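# Lift the weighted bar off its rack and hold it

## Task

Take hold of the weighted bar and raise the whole of it by at least three finger-widths above where it rested on its rack, then keep it motionless in the air while still gripping it and touching nothing else. At the end, no motor of either hand may show moving in hand_stopped_by.

## Robot and tools

Robot: a humanoid upper body on a stand past the table's -x edge, with two arms. left_arm, on the +y side, ends in a five-finger left hand. right_arm, on the -y side, ends in a right hand. Knocking or setting anything off the table fails the task. The two arms must never collide hard or lean hard on each other, and this includes wrists, palms, hand backs, brackets and fingers.

World frame: all reported poses use one scene frame. The table top is z = 0 and +z is up. +x runs across the table away from the robot, and the table's near edge is at x = 0.18 m. Each shoulder sits roughly 0.3 to 0.4 m above the table, about 0.10 m to its side. A hand point can reach no more than 0.62 m from its shoulder, and the printed position becomes less accurate at long reach.

Hand point frame: each arm is steered by a hand point about 0.05 m in front of the palm, where a pinch would meet. Its +z runs along the straightened fingers, and the fingertips extend 0.06 to 0.07 m past the point. Its +y points out of the palm. Its +x points across the palm: away from the thumb on the right hand, toward the thumb on the left. A wrist bracket on the little-finger side sticks out and can catch on things. For a wrap grip, turn the thumb in front of the palm before reaching the object. The object, 0.035 to 0.08 m thick, then sits across the palm, slightly toward the wrist from the point.

Row layout: every command row holds 28 numbers in [-1, 1], always for both arms. The first 14 are left_arm: dx, dy, dz, rx, ry, rz, then left_gripper little, ring, middle, index, thumb_bend, thumb_turn, force_limit, speed. The last 14 are the same for right_arm and right_gripper.
- dx to rz form an offset, not a pose. It is measured from the hand point's measured pose at the start of the action, and it is expressed in that hand point's own axes. 1.0 equals 0.6 m of travel, or 180 degrees of turn. rx, ry, rz together make one rotation vector.
- Each step clips the commanded pose to within 70 mm and 16 degrees of the current pose. A long reach therefore needs several actions.
- The finger and thumb values are absolute targets, not offsets. +1 means open or straight. -1 means curled into the palm, or for thumb_turn, swung in front of the palm. A pinch is roughly index -0.22, thumb_bend -0.75, thumb_turn -0.57.
- force_limit sets where a closing motor stops, scaling linearly from about 0 N at -1 to 10 N at +1 (15 N for the thumb motors).
- speed scales from nearly still at -1 to full at +1; at full speed a finger's whole travel takes 0.6 s. For a soft grip, close with speed at -0.9 or less.
- No value means "unchanged". To keep a hand as it is, resend its last eight numbers. Before any row has run, send its hand_measured, hand_force_limit and hand_speed. Resending the same values keeps a grip. To squeeze harder, raise force_limit and send a target that is more closed than measured. To loosen, send a target that is more open than measured.

Tools:
- execute_actions(actions): a list of actions. Each action is a table of up to 15 rows, and each row lasts one 1/30 s step. If the table is short, its final row repeats until 15 steps are done. Every row is an offset from that action's starting pose, not from the row before. An empty list simply returns the state and images.
- move(target, speed, blocking): target is one 28-number row whose offsets count from the last reported pose. Each hand point travels straight toward its target, and both paths end together after 0.5 to 10 s. speed is each arm's top speed in m/s, from 0.002 to 0.5 (default 0.25), and turning is capped at twice that in rad/s. The paths do not avoid obstacles, and a faster move or a target set deeper past contact presses harder. With blocking=false the call returns after 0.5 s while the move continues. Until you check with wait(0) or call stop, other moves and actions are refused.
- wait(seconds): 0 to 10 s with the last commands held. It returns early if a running move finishes.
- stop(): brakes a running move. The arm needs room to slow down.
- zoom_image(camera, region): a closer crop of cam_head, cam_high, cam_left_wrist or cam_right_wrist. region is [x0, y0, x1, y1] in image pixels, at most 504 by 504. The images are 896x504.
- show_instructions(): shows the scene's reference pages.
- finished_scene(scene): ends the scene given by number, so call it only once the bar is lifted and steady.

Reading results: the state line gives each hand point's end_effector_position (m) and end_effector_quat_wxyz in the world frame. "Hand target" is where the controller is currently driving each arm. The hand fields hand_measured, hand_stopped_by, hand_load_n, hand_force_limit and hand_speed each list six values in motor order. hand_stopped_by shows one word per motor: moving, target, force, stalled or fault (a dead motor). hand_load_n is positive when something pushes a finger open, and readings near 0 mean the grip was lost. Action results include step readings, with HELD marking steps where an arm was held back. A move adds a "move:" line giving the ending (done, off_target, moving, held, fault) and the limits involved (paced means the pose was clipped; held means some steps were blocked), plus each arm's distance to its target. A "pose unreachable" line means the clearance check altered that arm's command.

Hazards: if contact torque reaches a joint's load limit (22.2 N m on most joints, 4.45 N m on wrist pitch and yaw), that arm halts for 10 s, and a carried load counts toward this. Motors heat while holding load: a MOTOR HOT warning appears from 90 °C, and at 120 °C the arm goes limp and drops. The robot keeps holding its last command while you think. Avoid drops, slips, fast impacts and heavy pushing.

Each tool is called after "Call:" by a JSON object that holds its "name" and its "arguments", one argument or row to a line.

Reference images:

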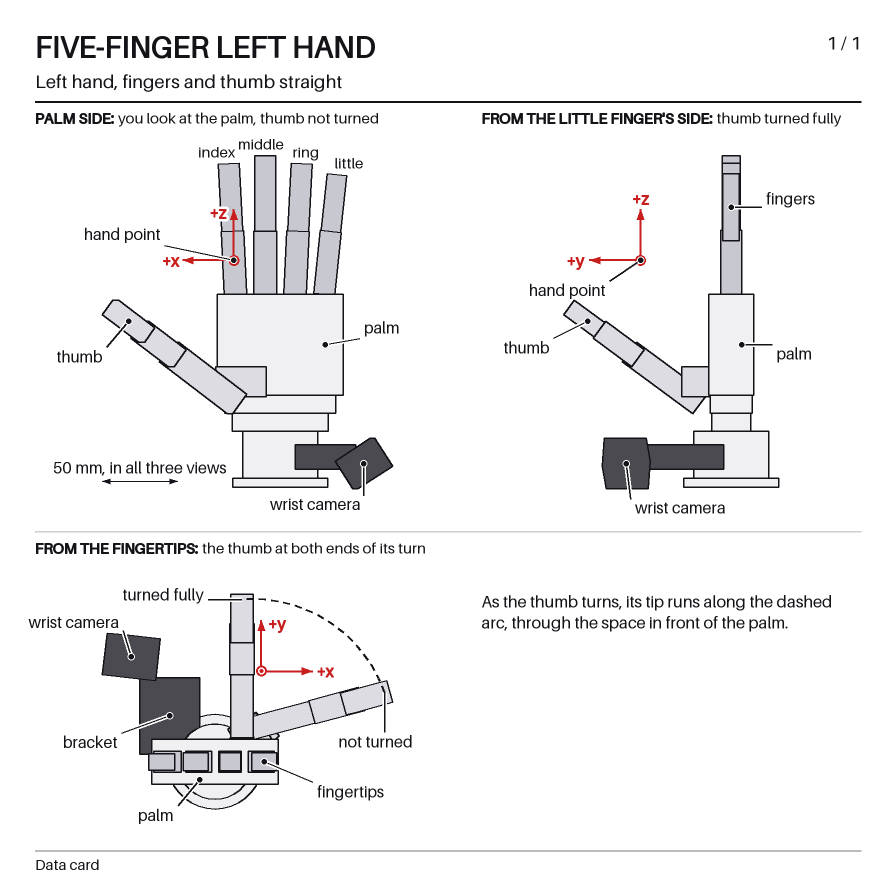

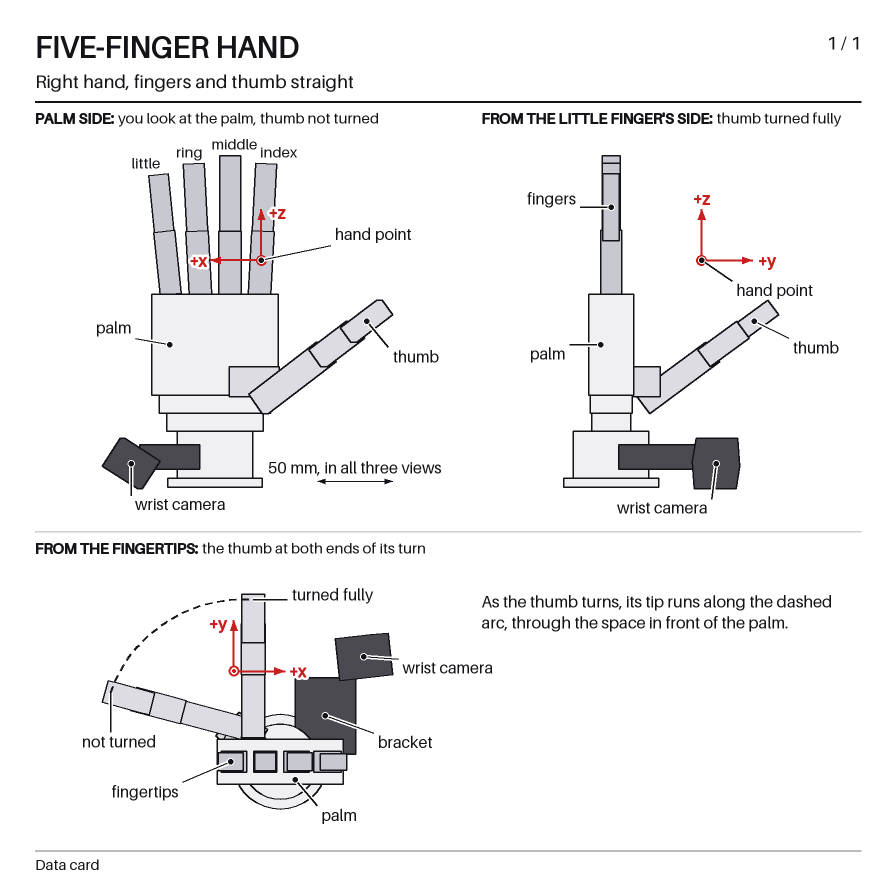

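## Session

Call:
{"name": "execute_actions", "arguments": {
  "actions": []
}}

Scene clock: 0.00 s.
left_arm: end_effector_position=(+0.0961, +0.1173, +0.4214) hand_measured=(+1.000, +1.000, +1.000, +1.000, +1.000, +1.000) hand_load_n=(+0.0, +0.0, +0.0, +0.0, +0.0, +0.0) hand_stopped_by=(target, target, target, target, target, target) hand_force_limit=0.00 hand_speed=-0.80 end_effector_quat_wxyz=(+0.013, -0.014, -0.199, +0.980) | right_arm: end_effector_position=(+0.2088, -0.1176, +0.4217) hand_measured=(+1.000, +1.000, +1.000, +1.000, +1.000, +1.000) hand_load_n=(+0.0, +0.0, +0.0, +0.0, +0.0, +0.0) hand_stopped_by=(target, target, target, target, target, target) hand_force_limit=0.00 hand_speed=-0.80 end_effector_quat_wxyz=(+0.974, -0.154, +0.161, +0.048)
Joint positions: left_arm=[ 0.002  0.443  0.377 -0.673 -0.619 -1.047 -0.465] | right_arm=[-0.155 -0.447 -0.235 -0.381  0.563 -0.853  0.358]
Joint velocities: left_arm=[ 0.003  0.    -0.017  0.    -0.015  0.     0.   ] | right_arm=[ 0.    -0.006 -0.002  0.003  0.003  0.     0.   ]
Motor temperatures (°C, as the motors report them): left_arm=[43 38 46 40 40 32 31] | right_arm=[46 42 47 40 41 30 32]
Hand target (left_arm): +0.096, +0.117, +0.421; +0.013, -0.014, -0.199, +0.980
Hand target (right_arm): +0.209, -0.118, +0.422; +0.974, -0.154, +0.161, +0.048

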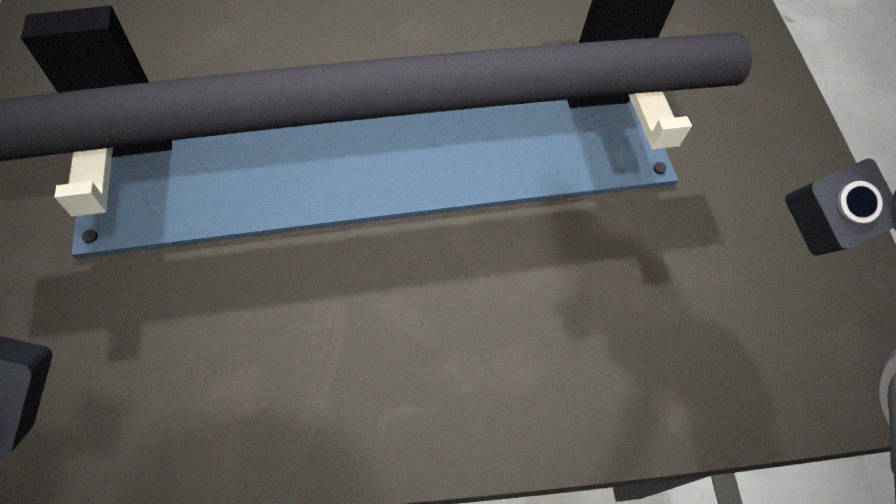

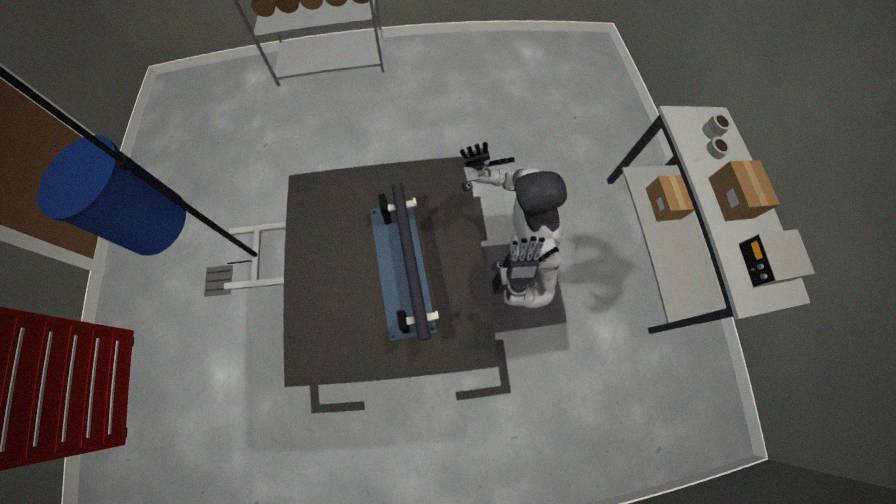

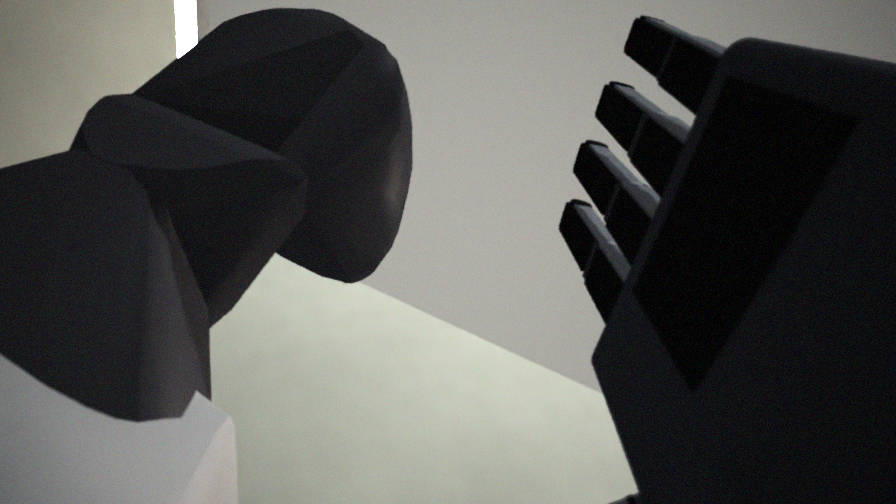

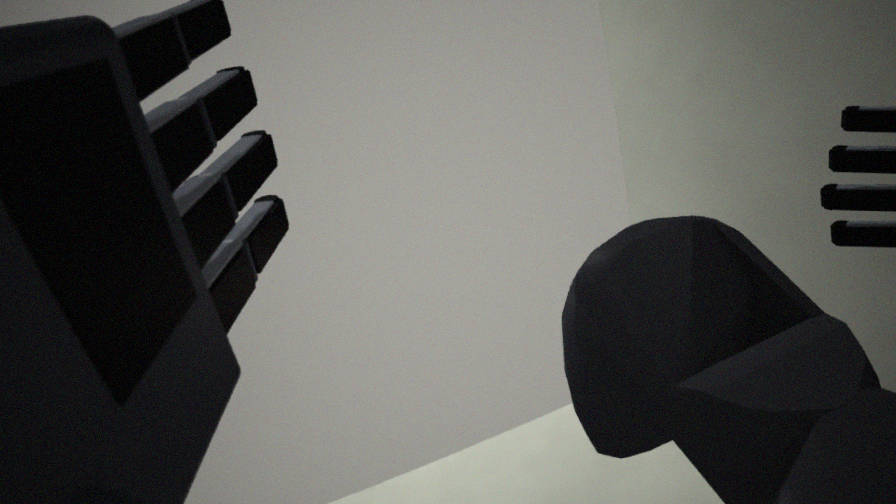

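Call:
{"name": "zoom_image", "arguments": {
  "camera": "cam_high",
  "region": [260, 130, 600, 420]
}}

Call:
{"name": "zoom_image", "arguments": {
  "camera": "cam_head",
  "region": [0, 0, 450, 280]
}}

Call:
{"name": "zoom_image", "arguments": {
  "camera": "cam_head",
  "region": [446, 0, 896, 280]
}}

Region (260, 130, 600, 420) of cam_high's 896x504 image, scaled by 1.482, with more detail than that image has; it fills the top 430 rows of this view, and the rest is white.

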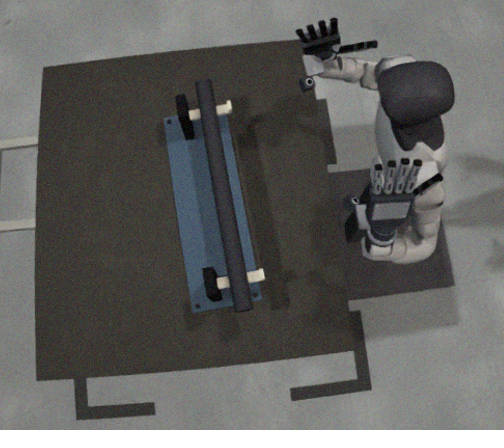

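Region (0, 0, 450, 280) of cam_head's 896x504 image, scaled by 1.120, with more detail than that image has; it fills the top 314 rows of this view, and the rest is white.

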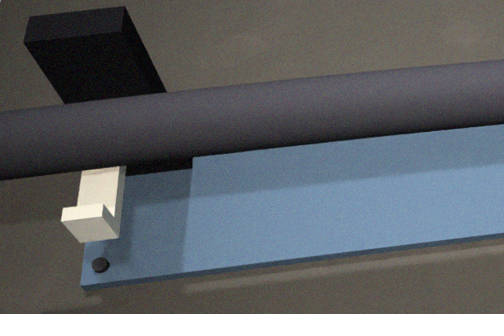

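Region (446, 0, 896, 280) of cam_head's 896x504 image, scaled by 1.120, with more detail than that image has; it fills the top 314 rows of this view, and the rest is white.

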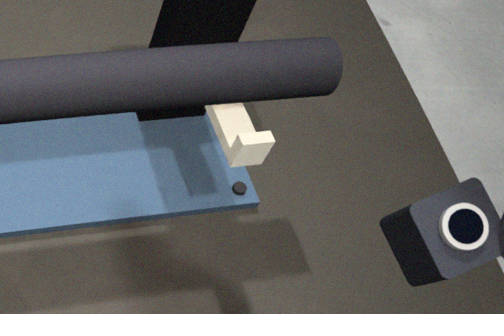

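Call:
{"name": "move", "arguments": {
  "target": [-0.617,0.125,-0.399,-0.398,-0.5656,0.1832,1,1,1,1,1,-1,0.5,1, 0.579,0.139,-0.1925,-0.367,0.448,-0.272,1,1,1,1,1,-1,0.5,1],
  "speed": 0.3
}}

Scene clock: 61.00 s.
left_arm: end_effector_position=(+0.4646, +0.1021, +0.1679) hand_measured=(+1.000, +1.000, +1.000, +1.000, +1.000, -1.000) hand_load_n=(+0.0, +0.0, +0.0, +0.0, +0.0, +0.0) hand_stopped_by=(target, target, target, target, target, target) hand_force_limit=0.50 hand_speed=1.00 end_effector_quat_wxyz=(-0.329, +0.632, -0.612, +0.342) | right_arm: end_effector_position=(+0.4966, -0.0724, +0.2076) hand_measured=(+1.000, +1.000, +1.000, +1.000, +1.000, -1.000) hand_load_n=(+0.0, +0.0, +0.0, +0.0, +0.0, +0.0) hand_stopped_by=(target, target, target, target, target, target) hand_force_limit=0.50 hand_speed=1.00 end_effector_quat_wxyz=(-0.385, +0.611, -0.577, +0.380)
Joint positions: left_arm=[-1.255  0.769 -0.826  0.01   0.594  0.893 -0.93 ] | right_arm=[-1.342 -0.697  0.825  0.134 -0.572  0.795  0.777]
Joint velocities: left_arm=[ 0.    -0.006 -0.002  0.    -0.003  0.     0.   ] | right_arm=[ 0.    -0.003  0.003  0.    -0.005  0.     0.   ]
Motor temperatures (°C, as the motors report them): left_arm=[45 40 47 41 40 32 32] | right_arm=[49 44 47 41 41 31 33]
Hand target (left_arm): +0.465, +0.103, +0.168; -0.330, +0.633, -0.612, +0.341
Hand target (right_arm): +0.497, -0.073, +0.208; -0.383, +0.612, -0.577, +0.382
Off the commanded pose (left_arm): 0.031 m, 6 deg.
Off the commanded pose (right_arm): 0.031 m, 6 deg.
move: off_target (left_arm, right_arm)
camera_calibration (this result's frames):
cam_left_wrist: T_world_to_cam=[[0.547258, 0.202296, 0.812148, -0.41299], [-0.324261, -0.843321, 0.42856, 0.17084], [0.771598, -0.497881, -0.395918, -0.107534], [0, 0, 0, 1]] pos_world=[0.364382, 0.17408, 0.219619]
cam_right_wrist: T_world_to_cam=[[-0.436548, 0.0400414, -0.898789, 0.402322], [-0.464897, 0.845257, 0.26346, 0.24343], [0.770257, 0.532858, -0.35038, -0.142965], [0, 0, 0, 1]] pos_world=[0.398923, -0.14569, 0.247376]

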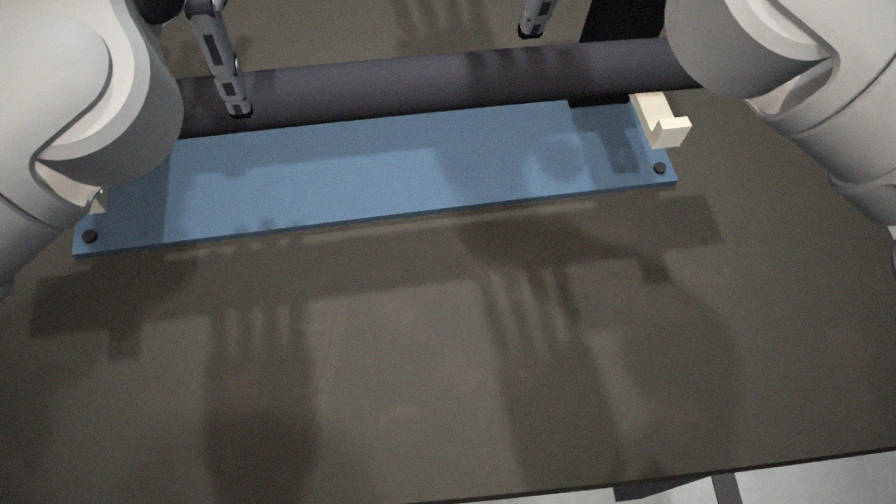

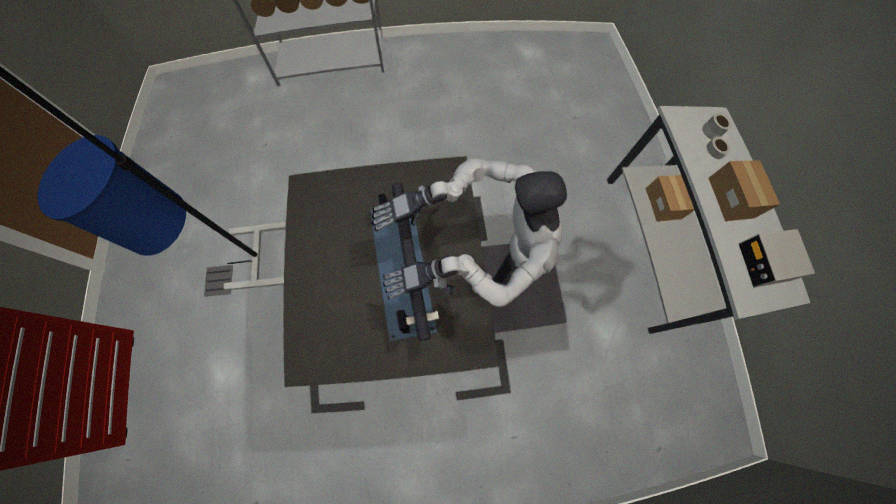

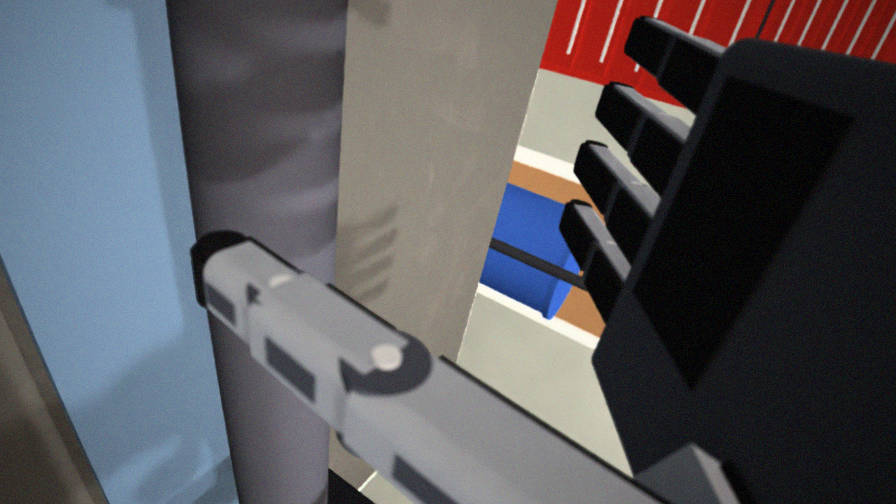

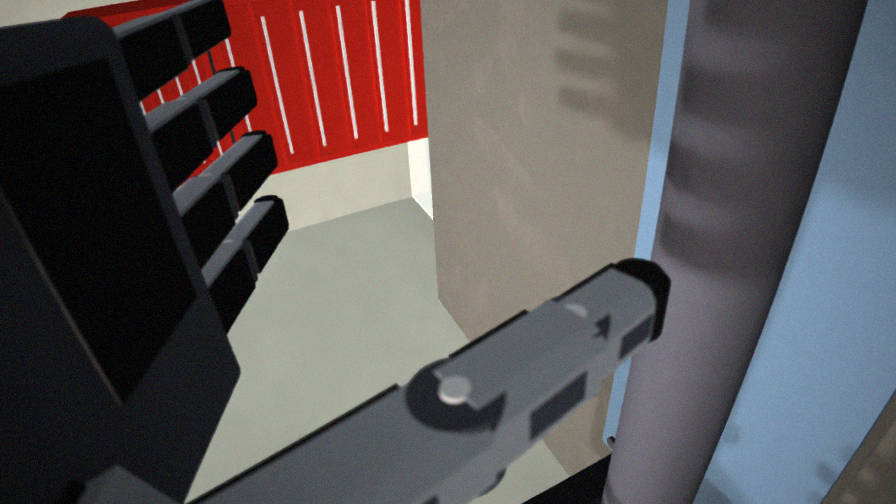

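Call:
{"name": "move", "arguments": {
  "target": [-0.047,0.007,-0.004,0.0005,-0.0139,-0.0091,1,1,1,1,1,-1,0.5,1, -0.006,0.071,0.015,0,0,0,1,1,1,1,1,-1,0.5,1],
  "speed": 0.1
}}

Scene clock: 90.33 s.
left_arm: end_effector_position=(+0.4599, +0.1308, +0.1655) hand_measured=(+1.000, +1.000, +1.000, +1.000, +1.000, -1.000) hand_load_n=(+0.0, +0.0, +0.0, +0.0, +0.0, +0.0) hand_stopped_by=(target, target, target, target, target, target) hand_force_limit=0.50 hand_speed=1.00 end_effector_quat_wxyz=(-0.339, +0.648, -0.595, +0.333) | right_arm: end_effector_position=(+0.4844, -0.0702, +0.1629) hand_measured=(+1.000, +1.000, +1.000, +1.000, +1.000, -1.000) hand_load_n=(+0.0, +0.0, +0.0, +0.0, +0.0, +0.0) hand_stopped_by=(target, target, target, target, target, target) hand_force_limit=0.50 hand_speed=1.00 end_effector_quat_wxyz=(-0.382, +0.615, -0.576, +0.379)
Joint positions: left_arm=[-1.19   0.85  -0.783 -0.048  0.593  0.905 -0.929] | right_arm=[-1.2   -0.67   0.856  0.062 -0.597  0.847  0.671]
Joint velocities: left_arm=[ 0.    -0.003  0.002 -0.009 -0.009  0.     0.   ] | right_arm=[-0.009 -0.003 -0.012  0.003  0.003  0.001 -0.004]
Motor temperatures (°C, as the motors report them): left_arm=[63 40 48 40 40 32 33] | right_arm=[61 44 48 41 41 31 33]
Hand target (left_arm): +0.460, +0.130, +0.165; -0.338, +0.648, -0.595, +0.334
Hand target (right_arm): +0.485, -0.070, +0.165; -0.384, +0.614, -0.574, +0.382
Off the commanded pose (left_arm): 0.001 m, 0 deg.
Off the commanded pose (right_arm): 0.003 m, 1 deg.
move: done
camera_calibration (this result's frames):
cam_left_wrist: T_world_to_cam=[[0.533866, 0.229666, 0.813782, -0.411982], [-0.278879, -0.860734, 0.425869, 0.176415], [0.798257, -0.454303, -0.395467, -0.108607], [0, 0, 0, 1]] pos_world=[0.355838, 0.197124, 0.217184]
cam_right_wrist: T_world_to_cam=[[-0.44315, 0.0330648, -0.895837, 0.35892], [-0.466566, 0.844797, 0.26198, 0.248701], [0.765463, 0.534064, -0.358945, -0.146612], [0, 0, 0, 1]] pos_world=[0.387317, -0.14367, 0.203753]

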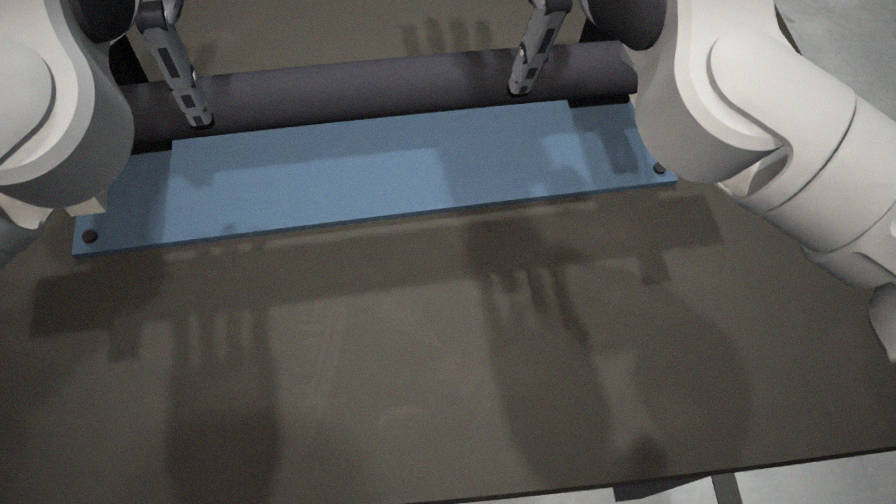

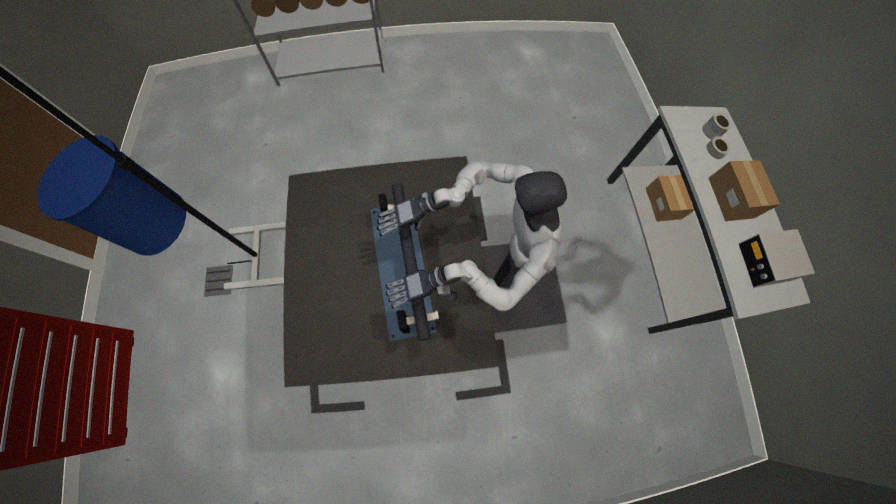

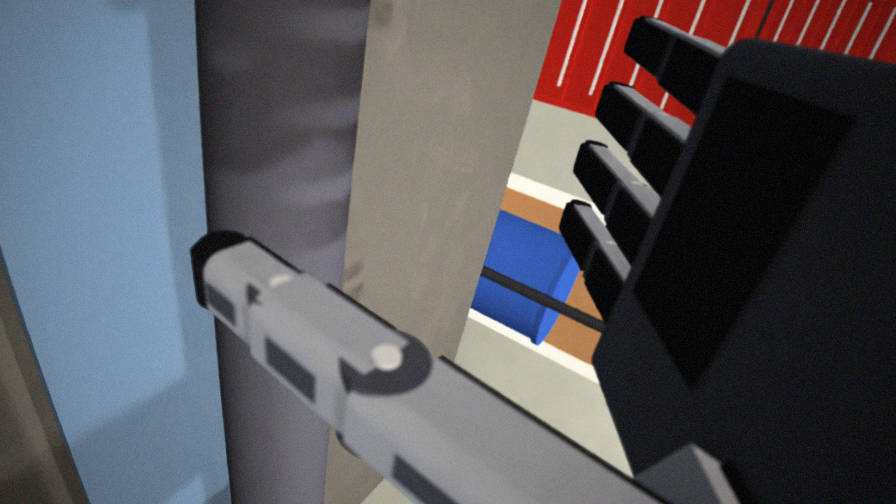

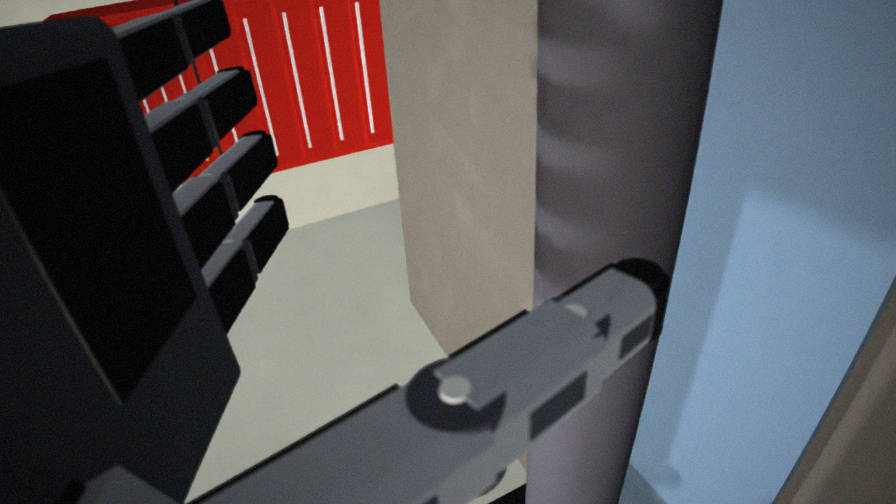

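Call:
{"name": "move", "arguments": {
  "target": [-0.004,0.118,0.078,0,0,0,1,1,1,1,1,-1,0.5,1, -0.003,0.129,0.058,0,0,0,1,1,1,1,1,-1,0.5,1],
  "speed": 0.06
}}

Scene clock: 96.27 s.
left_arm: end_effector_position=(+0.4620, +0.1329, +0.0809) hand_measured=(+1.000, +1.000, +1.000, +1.000, +1.000, -1.000) hand_load_n=(+0.0, +0.0, +0.0, +0.0, +0.0, +0.0) hand_stopped_by=(target, target, target, target, target, target) hand_force_limit=0.50 hand_speed=1.00 end_effector_quat_wxyz=(-0.338, +0.652, -0.591, +0.334) | right_arm: end_effector_position=(+0.4785, -0.0703, +0.0765) hand_measured=(+1.000, +1.000, +1.000, +1.000, +1.000, -1.000) hand_load_n=(+0.0, +0.0, +0.0, +0.0, +0.0, +0.0) hand_stopped_by=(target, target, target, target, target, target) hand_force_limit=0.50 hand_speed=1.00 end_effector_quat_wxyz=(-0.377, +0.623, -0.570, +0.382)
Joint positions: left_arm=[-0.968  0.72  -0.772  0.118  0.576  0.795 -0.612] | right_arm=[-1.01  -0.54   0.899  0.251 -0.597  0.742  0.37 ]
Joint velocities: left_arm=[-0.005  0.006  0.008  0.011  0.003 -0.002  0.   ] | right_arm=[-0.005 -0.009  0.     0.006 -0.005 -0.001  0.   ]
Motor temperatures (°C, as the motors report them): left_arm=[63 40 49 40 40 32 33] | right_arm=[62 43 48 41 41 31 34]
Hand target (left_arm): +0.462, +0.132, +0.081; -0.337, +0.653, -0.590, +0.335
Hand target (right_arm): +0.479, -0.069, +0.076; -0.378, +0.623, -0.569, +0.382
Off the commanded pose (left_arm): 0.003 m, 1 deg.
Off the commanded pose (right_arm): 0.005 m, 1 deg.
move: off_target (right_arm)
camera_calibration (this result's frames):
cam_left_wrist: T_world_to_cam=[[0.531862, 0.241124, 0.811777, -0.345182], [-0.270951, -0.859758, 0.432898, 0.21043], [0.802314, -0.450194, -0.39194, -0.145511], [0, 0, 0, 1]] pos_world=[0.357351, 0.198643, 0.132085]
cam_right_wrist: T_world_to_cam=[[-0.445823, 0.00965677, -0.895069, 0.278544], [-0.474809, 0.845121, 0.245615, 0.273828], [0.758814, 0.534488, -0.372189, -0.168839], [0, 0, 0, 1]] pos_world=[0.382315, -0.143865, 0.11922]

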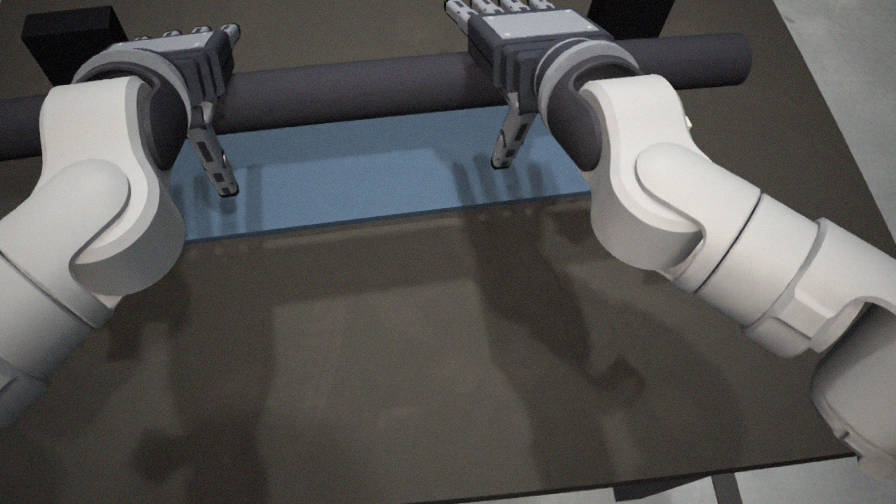

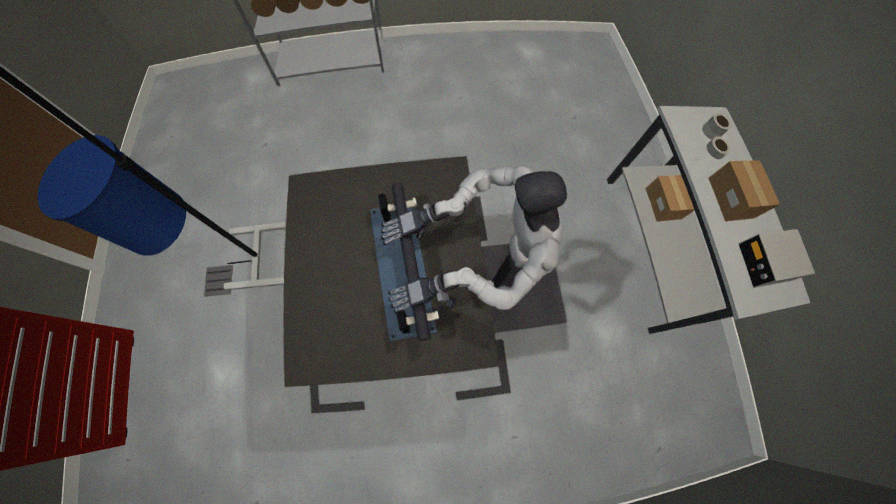

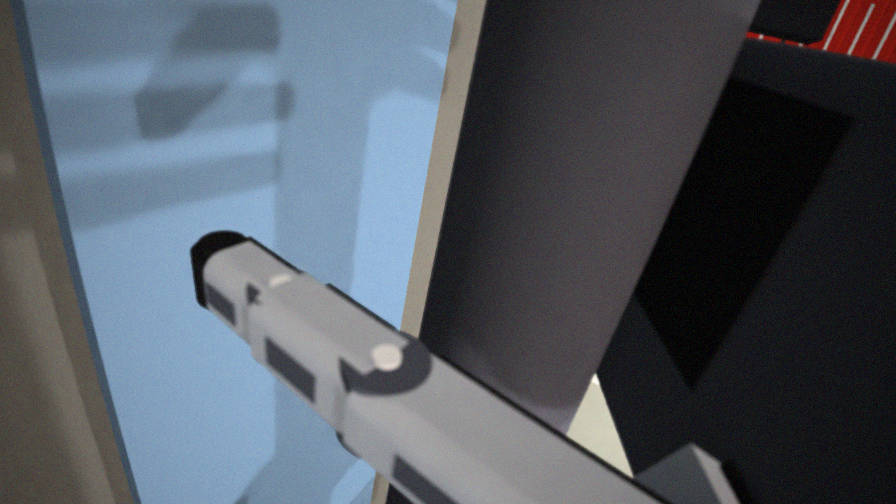

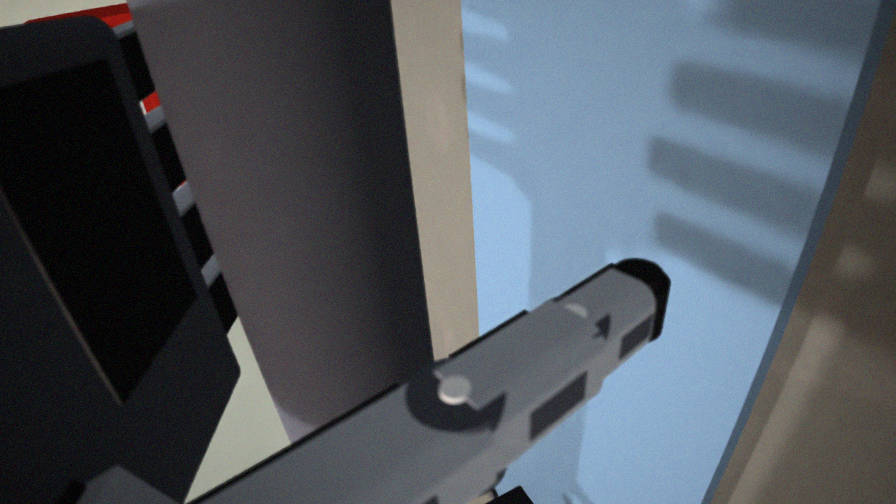

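Call:
{"name": "move", "arguments": {
  "target": [0,0,0,0,0,0,-1,-1,-1,-1,-1,-1,1,-0.2, 0,0,0,0,0,0,-1,-1,-1,-1,-1,-1,1,-0.2],
  "speed": 0.05
}}

Scene clock: 99.47 s.
left_arm: end_effector_position=(+0.4567, +0.1322, +0.0737) hand_measured=(-0.602, -0.590, -0.592, -0.610, -0.014, -1.000) hand_load_n=(+11.5, +7.5, +6.0, +11.5, +14.0, +1.0) hand_stopped_by=(force, force, force, force, force, target) hand_force_limit=1.00 hand_speed=-0.20 end_effector_quat_wxyz=(-0.329, +0.654, -0.597, +0.327) | right_arm: end_effector_position=(+0.4792, -0.0696, +0.0777) hand_measured=(-0.400, -0.368, -0.352, -0.324, +0.148, -1.000) hand_load_n=(+8.5, +4.0, +4.0, +1.5, +9.0, +2.0) hand_stopped_by=(force, force, force, force, force, target) hand_force_limit=1.00 hand_speed=-0.20 end_effector_quat_wxyz=(-0.379, +0.624, -0.566, +0.383)
Joint positions: left_arm=[-0.955  0.72  -0.775  0.118  0.573  0.788 -0.622] | right_arm=[-1.012 -0.542  0.9    0.252 -0.598  0.735  0.368]
Joint velocities: left_arm=[ 0.008 -0.017  0.015  0.002 -0.009  0.     0.   ] | right_arm=[ 0.008 -0.021  0.    -0.006 -0.008  0.     0.   ]
Motor temperatures (°C, as the motors report them): left_arm=[64 40 49 40 40 32 33] | right_arm=[62 43 48 41 41 31 34]
Hand target (left_arm): +0.462, +0.133, +0.081; -0.338, +0.652, -0.591, +0.334
Hand target (right_arm): +0.478, -0.070, +0.077; -0.377, +0.623, -0.570, +0.382
Off the commanded pose (left_arm): 0.009 m, 1 deg.
Off the commanded pose (right_arm): 0.002 m, 0 deg.
move: off_target (left_arm)
camera_calibration (this result's frames):
cam_left_wrist: T_world_to_cam=[[0.55348, 0.238121, 0.798097, -0.344824], [-0.265669, -0.857721, 0.440152, 0.208318], [0.789354, -0.455645, -0.411471, -0.136271], [0, 0, 0, 1]] pos_world=[0.353763, 0.198697, 0.127439]
cam_right_wrist: T_world_to_cam=[[-0.441699, 0.00487953, -0.89715, 0.277784], [-0.481652, 0.842369, 0.241716, 0.276684], [0.756911, 0.538879, -0.369723, -0.16827], [0, 0, 0, 1]] pos_world=[0.383328, -0.143748, 0.120122]

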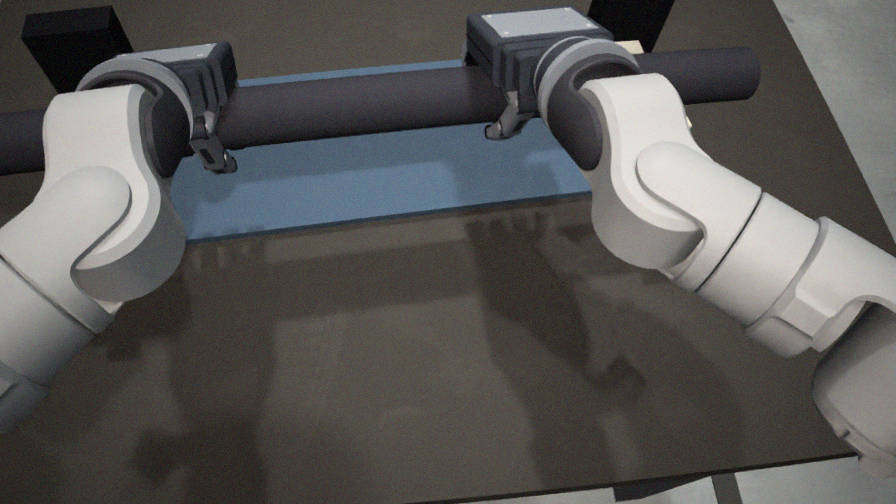

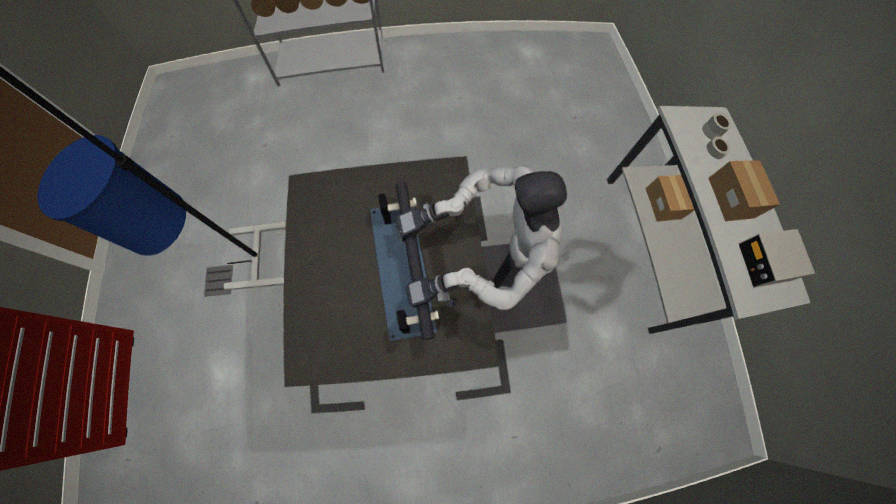

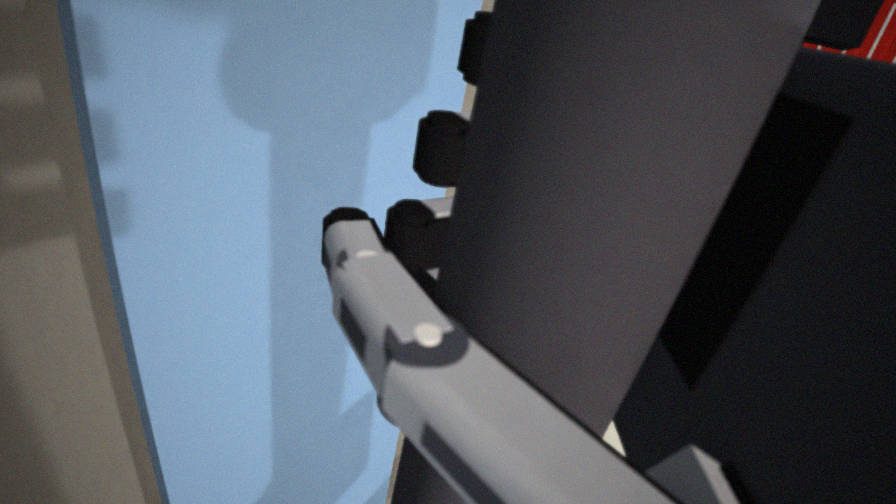

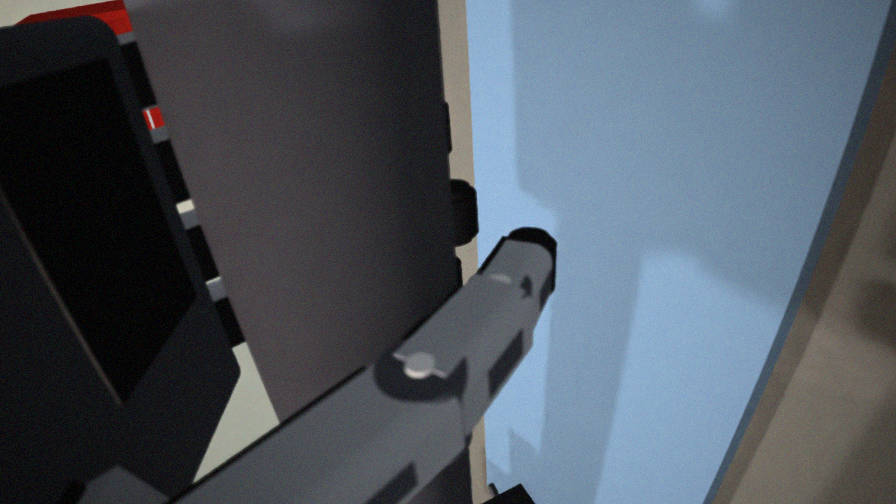

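Call:
{"name": "move", "arguments": {
  "target": [0,0,0,0,0,0,-0.97,-0.97,-0.97,-0.97,-0.97,-1,1,-0.6, 0,0,0,0,0,0,-0.97,-0.97,-0.97,-0.97,-0.97,-1,1,-0.6],
  "speed": 0.05
}}

Scene clock: 102.03 s.
left_arm: end_effector_position=(+0.4555, +0.1319, +0.0730) hand_measured=(-0.604, -0.604, -0.606, -0.610, -0.010, -1.000) hand_load_n=(+6.0, +8.5, +9.0, +6.0, +13.5, +0.5) hand_stopped_by=(force, force, force, force, force, target) hand_force_limit=1.00 hand_speed=-0.60 end_effector_quat_wxyz=(-0.327, +0.653, -0.600, +0.326) | right_arm: end_effector_position=(+0.4796, -0.0696, +0.0776) hand_measured=(-0.416, -0.404, -0.386, -0.368, +0.148, -1.000) hand_load_n=(+6.0, +10.5, +10.5, +10.5, +18.5, +3.5) hand_stopped_by=(force, force, force, force, force, target) hand_force_limit=1.00 hand_speed=-0.60 end_effector_quat_wxyz=(-0.379, +0.625, -0.565, +0.384)
Joint positions: left_arm=[-0.953  0.723 -0.775  0.116  0.573  0.782 -0.626] | right_arm=[-1.012 -0.542  0.9    0.255 -0.598  0.729  0.364]
Joint velocities: left_arm=[ 0.    -0.003 -0.005  0.    -0.003  0.     0.   ] | right_arm=[ 0.005 -0.003 -0.003  0.002 -0.003  0.     0.   ]
Motor temperatures (°C, as the motors report them): left_arm=[64 40 49 40 40 33 33] | right_arm=[62 43 49 41 41 31 34]
Hand target (left_arm): +0.457, +0.132, +0.074; -0.329, +0.654, -0.597, +0.327
Hand target (right_arm): +0.479, -0.070, +0.078; -0.379, +0.624, -0.566, +0.383
Off the commanded pose (left_arm): 0.001 m, 0 deg.
Off the commanded pose (right_arm): 0.000 m, 0 deg.
move: done
camera_calibration (this result's frames):
cam_left_wrist: T_world_to_cam=[[0.558528, 0.234171, 0.795745, -0.345125], [-0.268572, -0.856594, 0.440586, 0.209202], [0.784803, -0.459795, -0.41554, -0.132853], [0, 0, 0, 1]] pos_world=[0.353212, 0.198934, 0.127254]
cam_right_wrist: T_world_to_cam=[[-0.439586, 0.00243531, -0.898197, 0.276726], [-0.484658, 0.841283, 0.239477, 0.278452], [0.756222, 0.540589, -0.368636, -0.168246], [0, 0, 0, 1]] pos_world=[0.38383, -0.143979, 0.11985]

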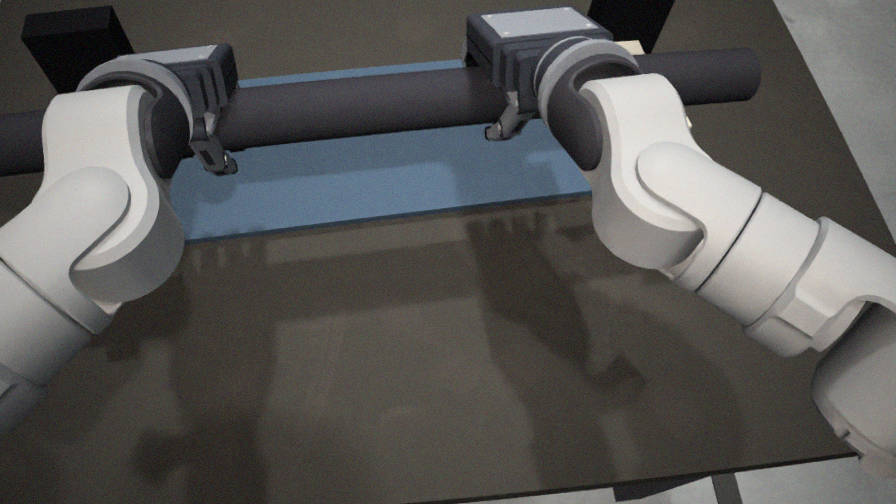

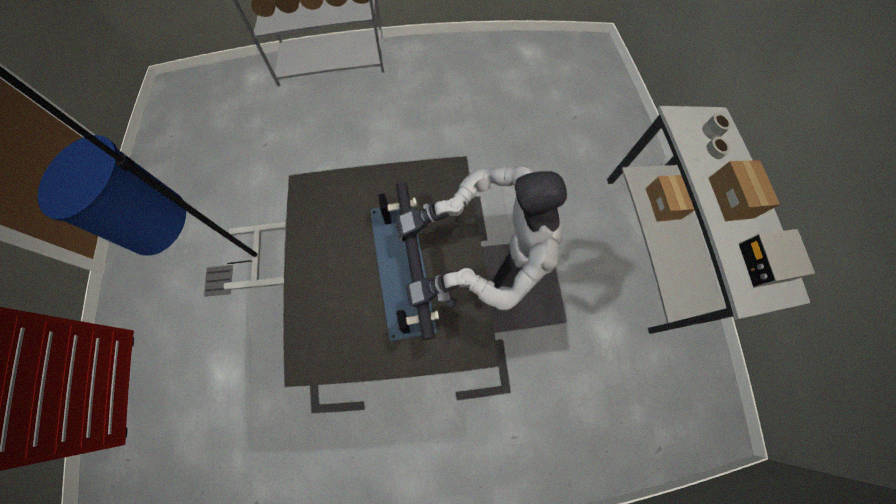

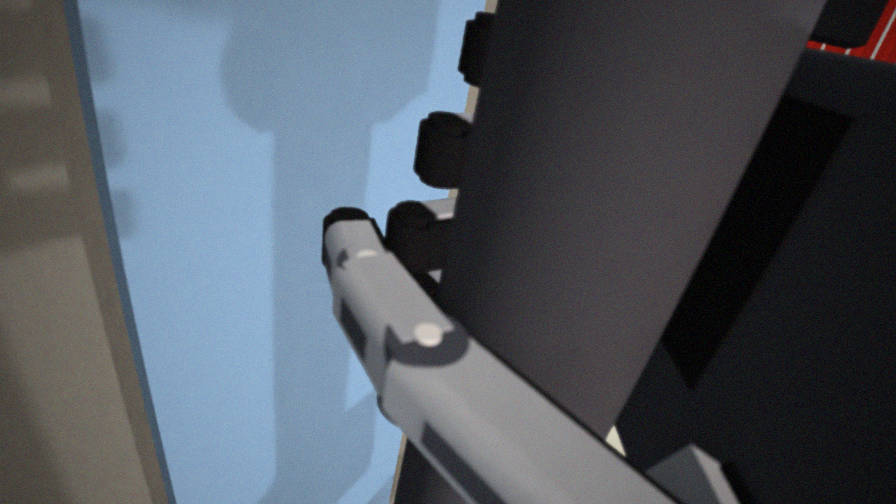

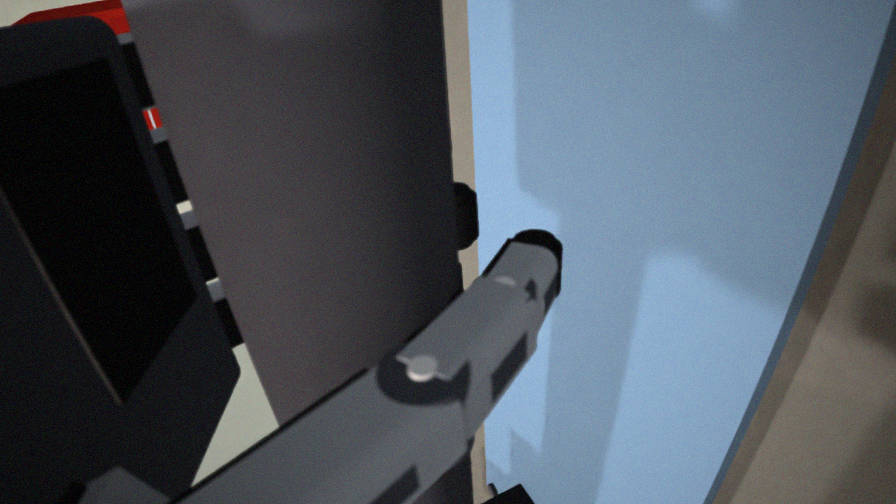

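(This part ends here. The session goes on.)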